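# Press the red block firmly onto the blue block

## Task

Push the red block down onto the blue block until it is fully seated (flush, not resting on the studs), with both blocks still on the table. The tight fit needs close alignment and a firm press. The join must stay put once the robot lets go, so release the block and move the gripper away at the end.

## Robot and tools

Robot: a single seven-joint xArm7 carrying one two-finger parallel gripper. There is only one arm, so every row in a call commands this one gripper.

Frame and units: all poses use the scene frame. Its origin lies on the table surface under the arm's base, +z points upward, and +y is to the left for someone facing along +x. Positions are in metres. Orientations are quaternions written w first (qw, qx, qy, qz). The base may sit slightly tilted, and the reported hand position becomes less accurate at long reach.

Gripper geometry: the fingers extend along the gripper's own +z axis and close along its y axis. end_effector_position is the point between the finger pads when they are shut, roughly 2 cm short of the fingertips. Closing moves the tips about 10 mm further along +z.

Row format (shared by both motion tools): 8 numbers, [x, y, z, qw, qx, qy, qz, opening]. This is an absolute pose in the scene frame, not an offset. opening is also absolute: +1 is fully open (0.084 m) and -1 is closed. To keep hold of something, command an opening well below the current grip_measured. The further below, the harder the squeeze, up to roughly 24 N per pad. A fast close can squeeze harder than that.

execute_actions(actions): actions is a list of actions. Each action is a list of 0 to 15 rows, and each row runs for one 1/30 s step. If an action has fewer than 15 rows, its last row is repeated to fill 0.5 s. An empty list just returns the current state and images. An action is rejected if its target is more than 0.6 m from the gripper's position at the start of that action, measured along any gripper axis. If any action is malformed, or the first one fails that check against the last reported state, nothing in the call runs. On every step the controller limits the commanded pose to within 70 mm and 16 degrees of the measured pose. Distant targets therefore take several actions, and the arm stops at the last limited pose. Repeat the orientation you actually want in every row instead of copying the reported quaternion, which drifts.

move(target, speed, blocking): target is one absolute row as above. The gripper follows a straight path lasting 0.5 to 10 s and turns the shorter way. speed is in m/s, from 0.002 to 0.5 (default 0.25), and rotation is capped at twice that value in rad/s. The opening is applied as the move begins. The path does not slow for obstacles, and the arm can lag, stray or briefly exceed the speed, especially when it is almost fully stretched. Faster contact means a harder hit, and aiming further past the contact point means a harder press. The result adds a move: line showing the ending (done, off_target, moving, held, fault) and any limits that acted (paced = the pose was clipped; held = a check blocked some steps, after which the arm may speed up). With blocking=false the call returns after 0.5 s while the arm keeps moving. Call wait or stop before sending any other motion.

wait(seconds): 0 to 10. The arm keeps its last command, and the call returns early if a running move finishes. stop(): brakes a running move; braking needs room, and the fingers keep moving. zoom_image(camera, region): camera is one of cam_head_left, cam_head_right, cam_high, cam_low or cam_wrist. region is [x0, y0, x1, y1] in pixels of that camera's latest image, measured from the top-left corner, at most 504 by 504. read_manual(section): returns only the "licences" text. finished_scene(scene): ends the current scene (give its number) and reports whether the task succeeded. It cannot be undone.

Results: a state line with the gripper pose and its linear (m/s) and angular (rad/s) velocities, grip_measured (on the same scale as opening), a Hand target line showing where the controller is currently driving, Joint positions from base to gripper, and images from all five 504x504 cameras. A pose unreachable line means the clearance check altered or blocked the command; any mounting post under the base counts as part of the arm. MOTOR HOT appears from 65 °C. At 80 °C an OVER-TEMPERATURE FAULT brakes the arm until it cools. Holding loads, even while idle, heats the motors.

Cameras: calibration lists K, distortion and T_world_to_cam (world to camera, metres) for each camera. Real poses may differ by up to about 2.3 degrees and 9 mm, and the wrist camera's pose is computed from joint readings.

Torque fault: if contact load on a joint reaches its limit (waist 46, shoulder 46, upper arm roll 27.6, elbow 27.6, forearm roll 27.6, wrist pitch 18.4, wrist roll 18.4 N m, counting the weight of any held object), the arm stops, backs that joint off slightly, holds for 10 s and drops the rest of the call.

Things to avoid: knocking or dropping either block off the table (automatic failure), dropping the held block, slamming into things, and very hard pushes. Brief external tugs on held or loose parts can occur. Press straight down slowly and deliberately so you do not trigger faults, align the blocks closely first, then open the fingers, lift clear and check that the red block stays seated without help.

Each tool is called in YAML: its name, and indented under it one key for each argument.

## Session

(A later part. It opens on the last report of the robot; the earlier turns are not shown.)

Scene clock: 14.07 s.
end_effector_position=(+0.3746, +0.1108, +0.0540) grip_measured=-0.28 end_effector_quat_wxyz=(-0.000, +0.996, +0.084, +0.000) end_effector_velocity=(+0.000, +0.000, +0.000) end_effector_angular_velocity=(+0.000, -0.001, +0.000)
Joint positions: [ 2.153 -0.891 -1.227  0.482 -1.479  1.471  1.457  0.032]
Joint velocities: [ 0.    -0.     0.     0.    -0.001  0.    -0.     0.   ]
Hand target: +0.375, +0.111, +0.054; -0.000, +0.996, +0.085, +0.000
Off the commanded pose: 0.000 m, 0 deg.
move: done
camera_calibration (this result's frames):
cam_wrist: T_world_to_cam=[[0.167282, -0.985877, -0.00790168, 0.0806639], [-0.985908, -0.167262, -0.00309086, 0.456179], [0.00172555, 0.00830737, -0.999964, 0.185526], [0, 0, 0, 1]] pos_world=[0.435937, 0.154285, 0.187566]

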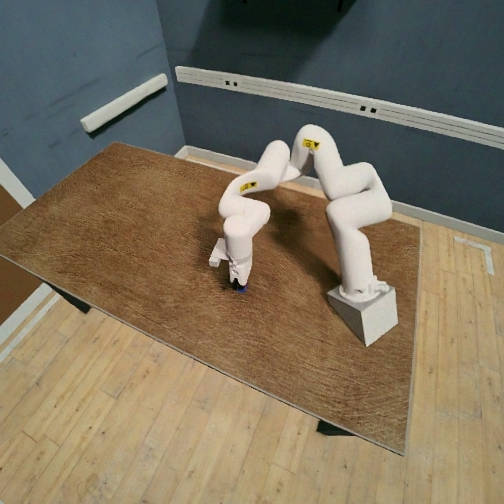

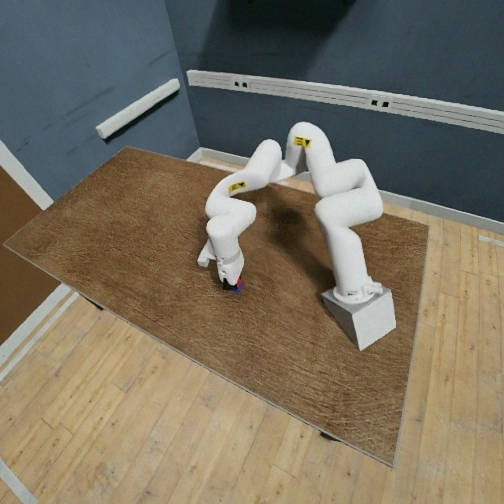

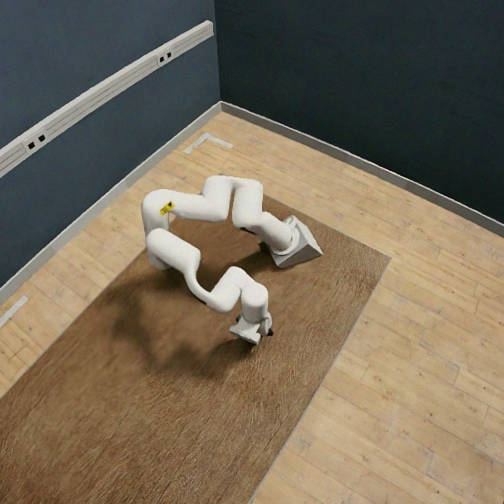

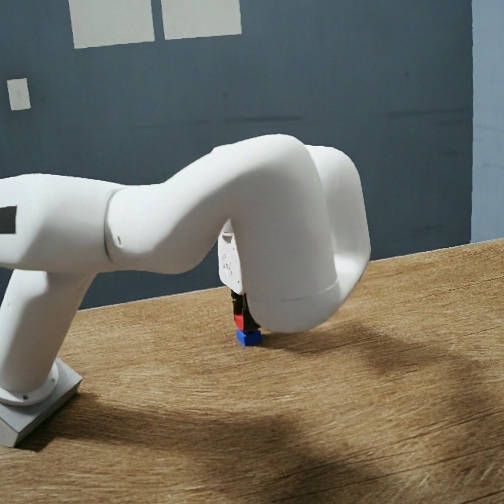

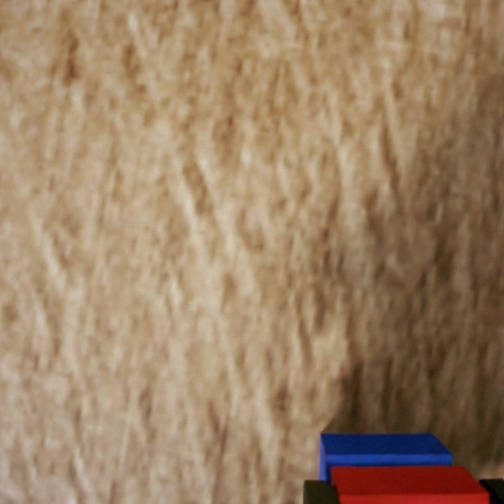

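move:
  target: [0.3746, 0.1108, 0.041, 0, 0.9964, 0.0845, 0, -1]
  speed: 0.02

execute_actions:
  actions:
    - [[0.3746,0.1108,0.041,0,0.9964,0.0845,0,-1]]

Scene clock: 15.83 s.
end_effector_position=(+0.3754, +0.1120, +0.0423) grip_measured=-0.28 end_effector_quat_wxyz=(-0.002, +0.996, +0.085, +0.002) end_effector_velocity=(-0.000, -0.001, -0.003) end_effector_angular_velocity=(-0.002, +0.005, -0.002)
Joint positions: [ 2.159 -0.885 -1.274  0.483 -1.518  1.444  1.46   0.032]
Joint velocities: [-0.001  0.004 -0.011  0.002 -0.002 -0.007 -0.001 -0.   ]
Hand target: +0.375, +0.111, +0.041; -0.000, +0.996, +0.085, -0.000
Off the commanded pose: 0.002 m, 0 deg.
move: done
camera_calibration (this result's frames):
cam_wrist: T_world_to_cam=[[0.168061, -0.985714, -0.0111165, 0.0814656], [-0.985766, -0.167995, -0.00662298, 0.457299], [0.00466085, 0.0120713, -0.999916, 0.172279], [0, 0, 0, 1]] pos_world=[0.436295, 0.155046, 0.176198]

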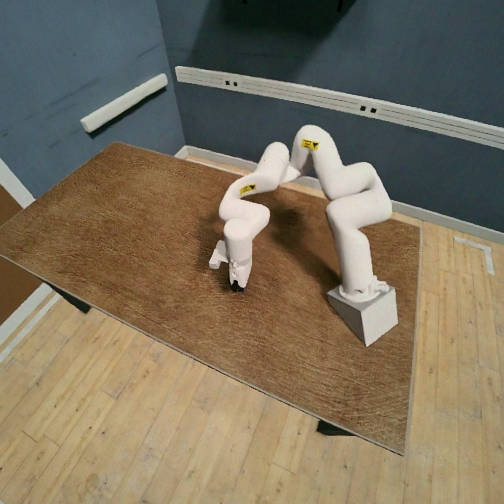

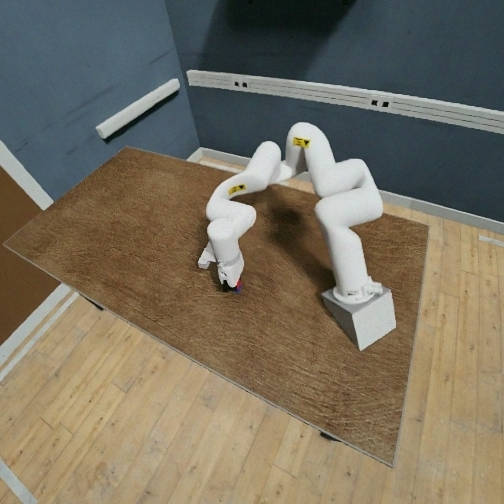

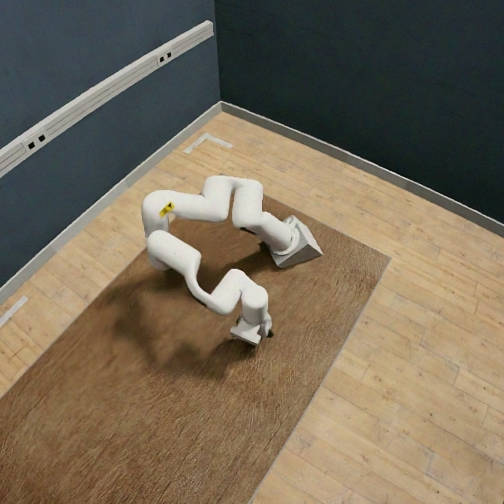

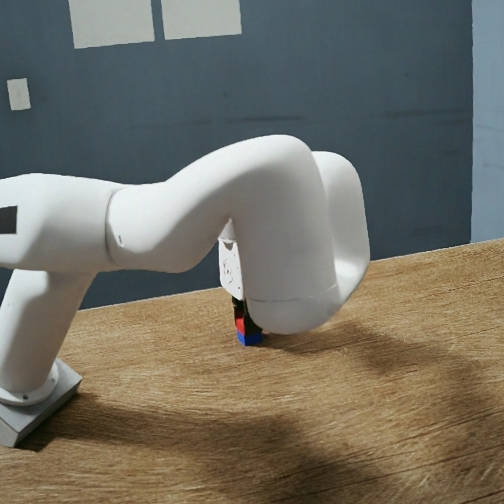

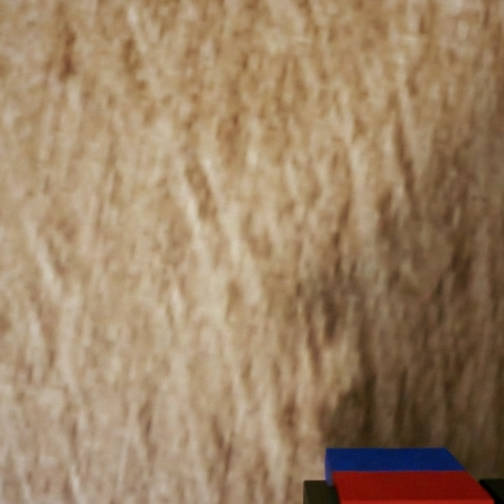

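Scene clock: 16.33 s.
end_effector_position=(+0.3752, +0.1117, +0.0419) grip_measured=-0.28 end_effector_quat_wxyz=(-0.001, +0.996, +0.085, +0.001) end_effector_velocity=(-0.000, -0.000, -0.000) end_effector_angular_velocity=(-0.001, +0.001, +0.000)
Joint positions: [ 2.158 -0.883 -1.274  0.483 -1.518  1.442  1.46   0.032]
Joint velocities: [-0.003  0.003  0.001 -0.001  0.002 -0.003 -0.    -0.   ]
Hand target: +0.375, +0.111, +0.041; -0.000, +0.996, +0.085, -0.000
Off the commanded pose: 0.001 m, 0 deg.
camera_calibration (this result's frames):
cam_wrist: T_world_to_cam=[[0.167646, -0.985793, -0.0103647, 0.0812998], [-0.985839, -0.167594, -0.00573522, 0.457002], [0.00391667, 0.0111795, -0.99993, 0.172271], [0, 0, 0, 1]] pos_world=[0.436227, 0.15481, 0.175722]

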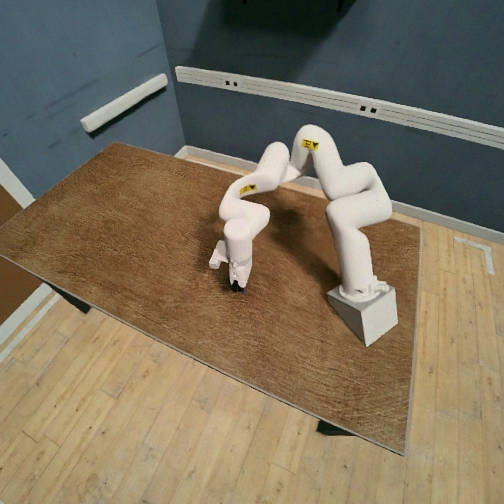

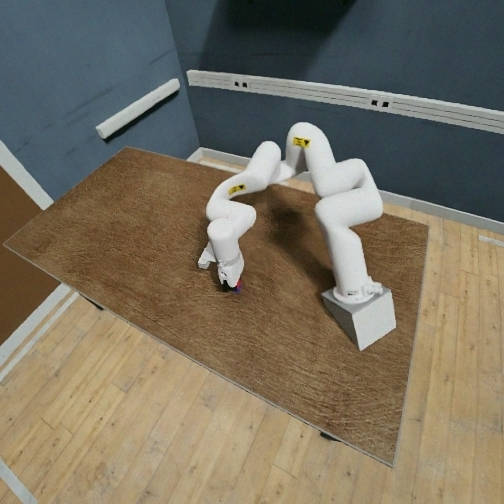

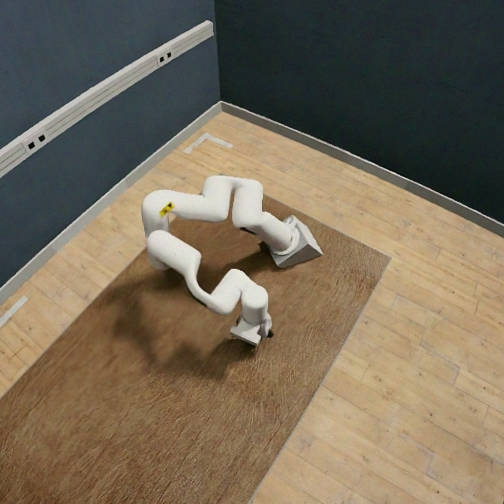

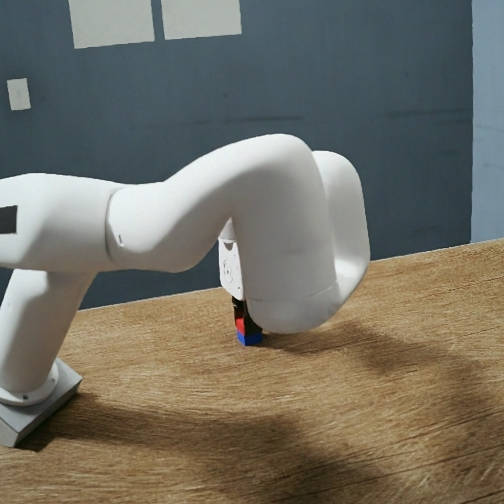

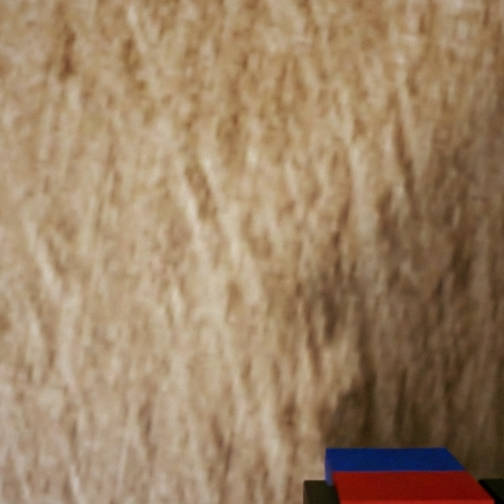

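execute_actions:
  actions:
    - [[0.375,0.111,0.043,0,0.9964,0.0845,0,0.6]]

move:
  target: [0.36, 0.111, 0.2, 0, 0.9964, 0.0845, 0, 0.6]
  speed: 0.15

zoom_image:
  camera: "cam_low"
  region: [190, 270, 310, 390]

Scene clock: 16.93 s.
end_effector_position=(+0.3748, +0.1105, +0.0425) grip_measured=+0.59 end_effector_quat_wxyz=(+0.001, +0.996, +0.084, -0.001) end_effector_velocity=(+0.002, +0.004, +0.004) end_effector_angular_velocity=(+0.011, -0.009, +0.003)
Joint positions: [ 2.158 -0.886 -1.271  0.483 -1.512  1.451  1.46   0.069]
Joint velocities: [ 0.004 -0.003  0.009  0.001 -0.001 -0.003 -0.001  0.   ]
Hand target: +0.375, +0.111, +0.043; +0.000, +0.996, +0.085, +0.000
Off the commanded pose: 0.001 m, 0 deg.
camera_calibration (this result's frames):
cam_wrist: T_world_to_cam=[[0.166978, -0.985938, -0.00669586, 0.0803629], [-0.98596, -0.16697, -0.00184253, 0.45619], [0.000698614, 0.00690952, -0.999976, 0.174592], [0, 0, 0, 1]] pos_world=[0.436244, 0.154196, 0.175967]

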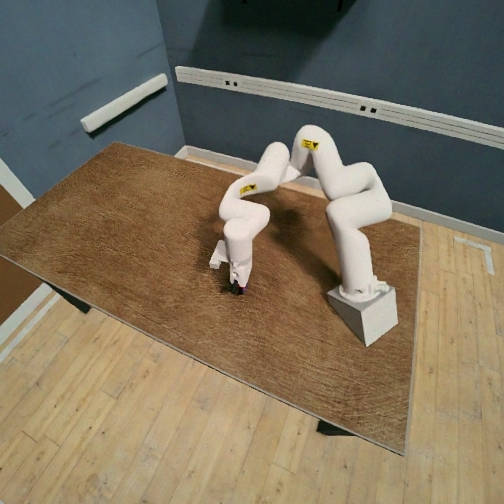

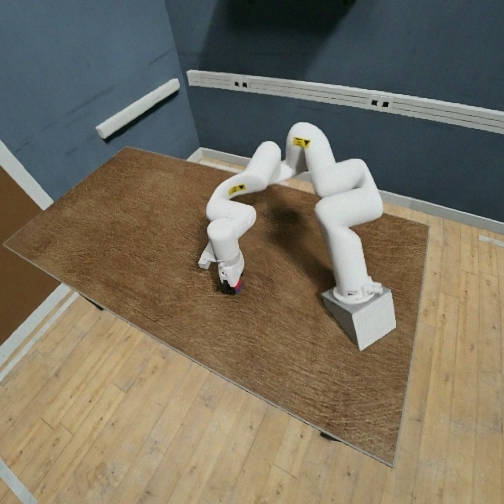

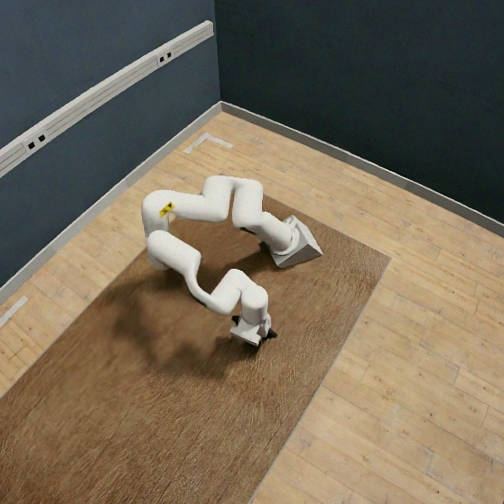

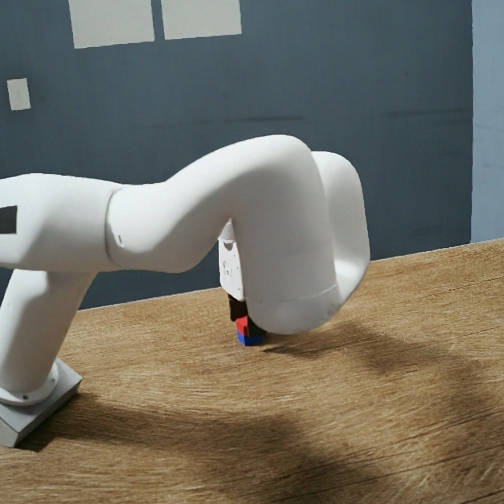

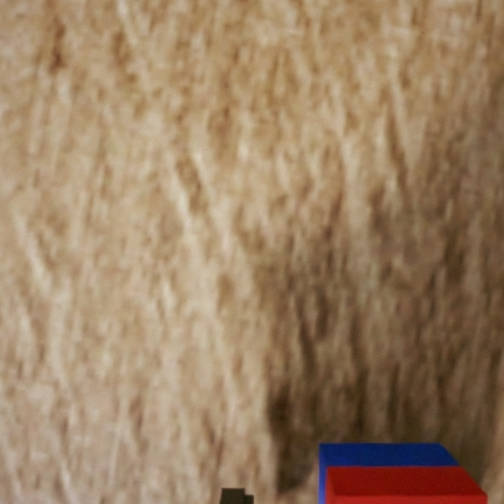

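Scene clock: 18.37 s.
end_effector_position=(+0.3599, +0.1105, +0.1992) grip_measured=+0.59 end_effector_quat_wxyz=(+0.001, +0.996, +0.084, +0.000) end_effector_velocity=(+0.000, +0.000, +0.002) end_effector_angular_velocity=(+0.003, -0.002, -0.000)
Joint positions: [ 2.223 -0.877 -0.78   0.593 -1.063  1.742  1.483  0.069]
Joint velocities: [ 0.002 -0.001  0.004  0.002  0.001  0.002  0.     0.   ]
Hand target: +0.360, +0.111, +0.200; +0.000, +0.996, +0.084, +0.000
Off the commanded pose: 0.001 m, 0 deg.
move: done
camera_calibration (this result's frames):
cam_wrist: T_world_to_cam=[[0.166522, -0.986018, -0.00624511, 0.0839149], [-0.986036, -0.166506, -0.00303289, 0.442051], [0.00195063, 0.00666295, -0.999976, 0.330843], [0, 0, 0, 1]] pos_world=[0.421259, 0.154141, 0.3327]

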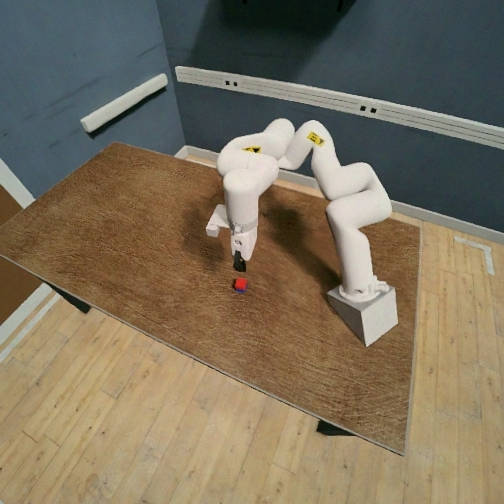

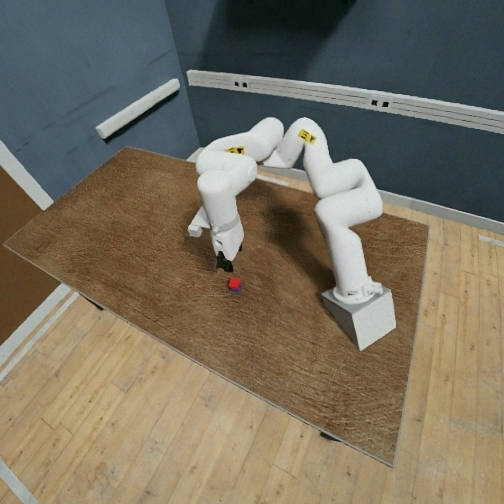

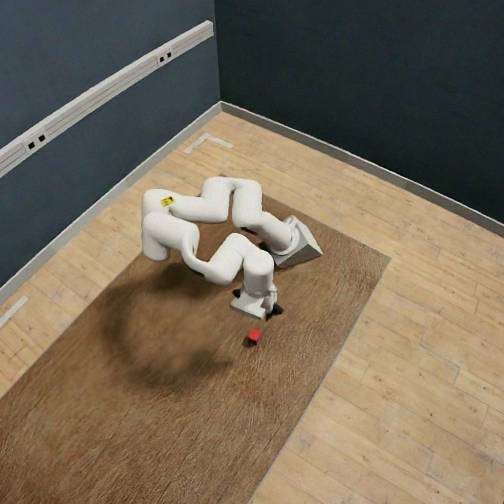

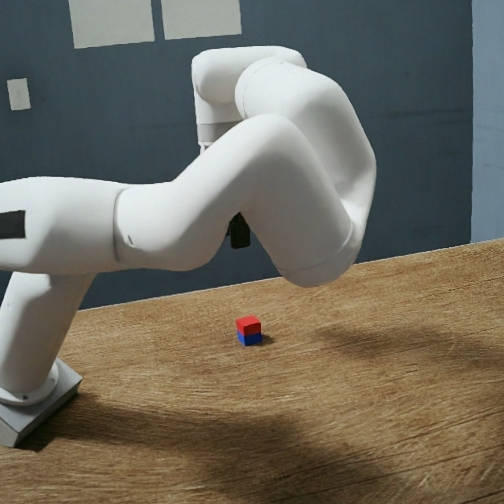

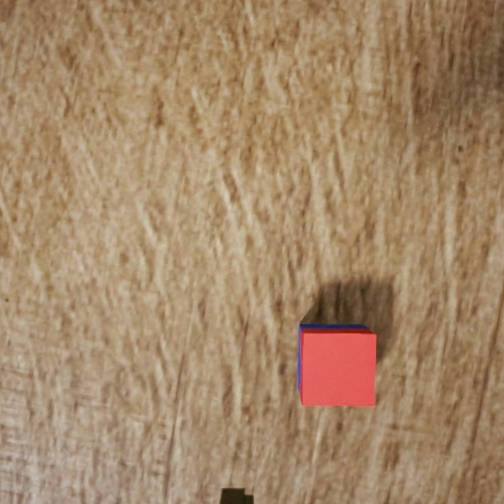

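Region (190, 270, 310, 390) of cam_low's 504x504 image, scaled by 4.200, with more detail than that image has.

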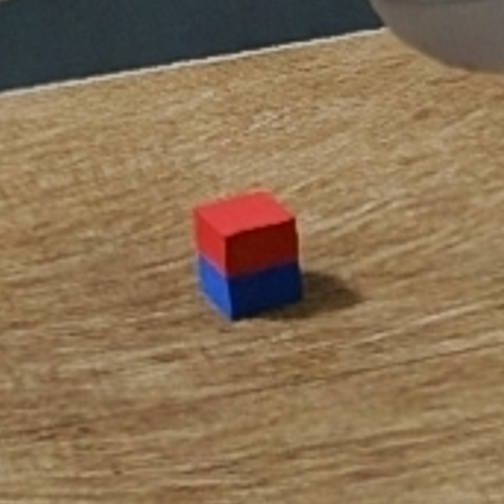

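finished_scene:
  scene: 2

The scene is finished: the task was done.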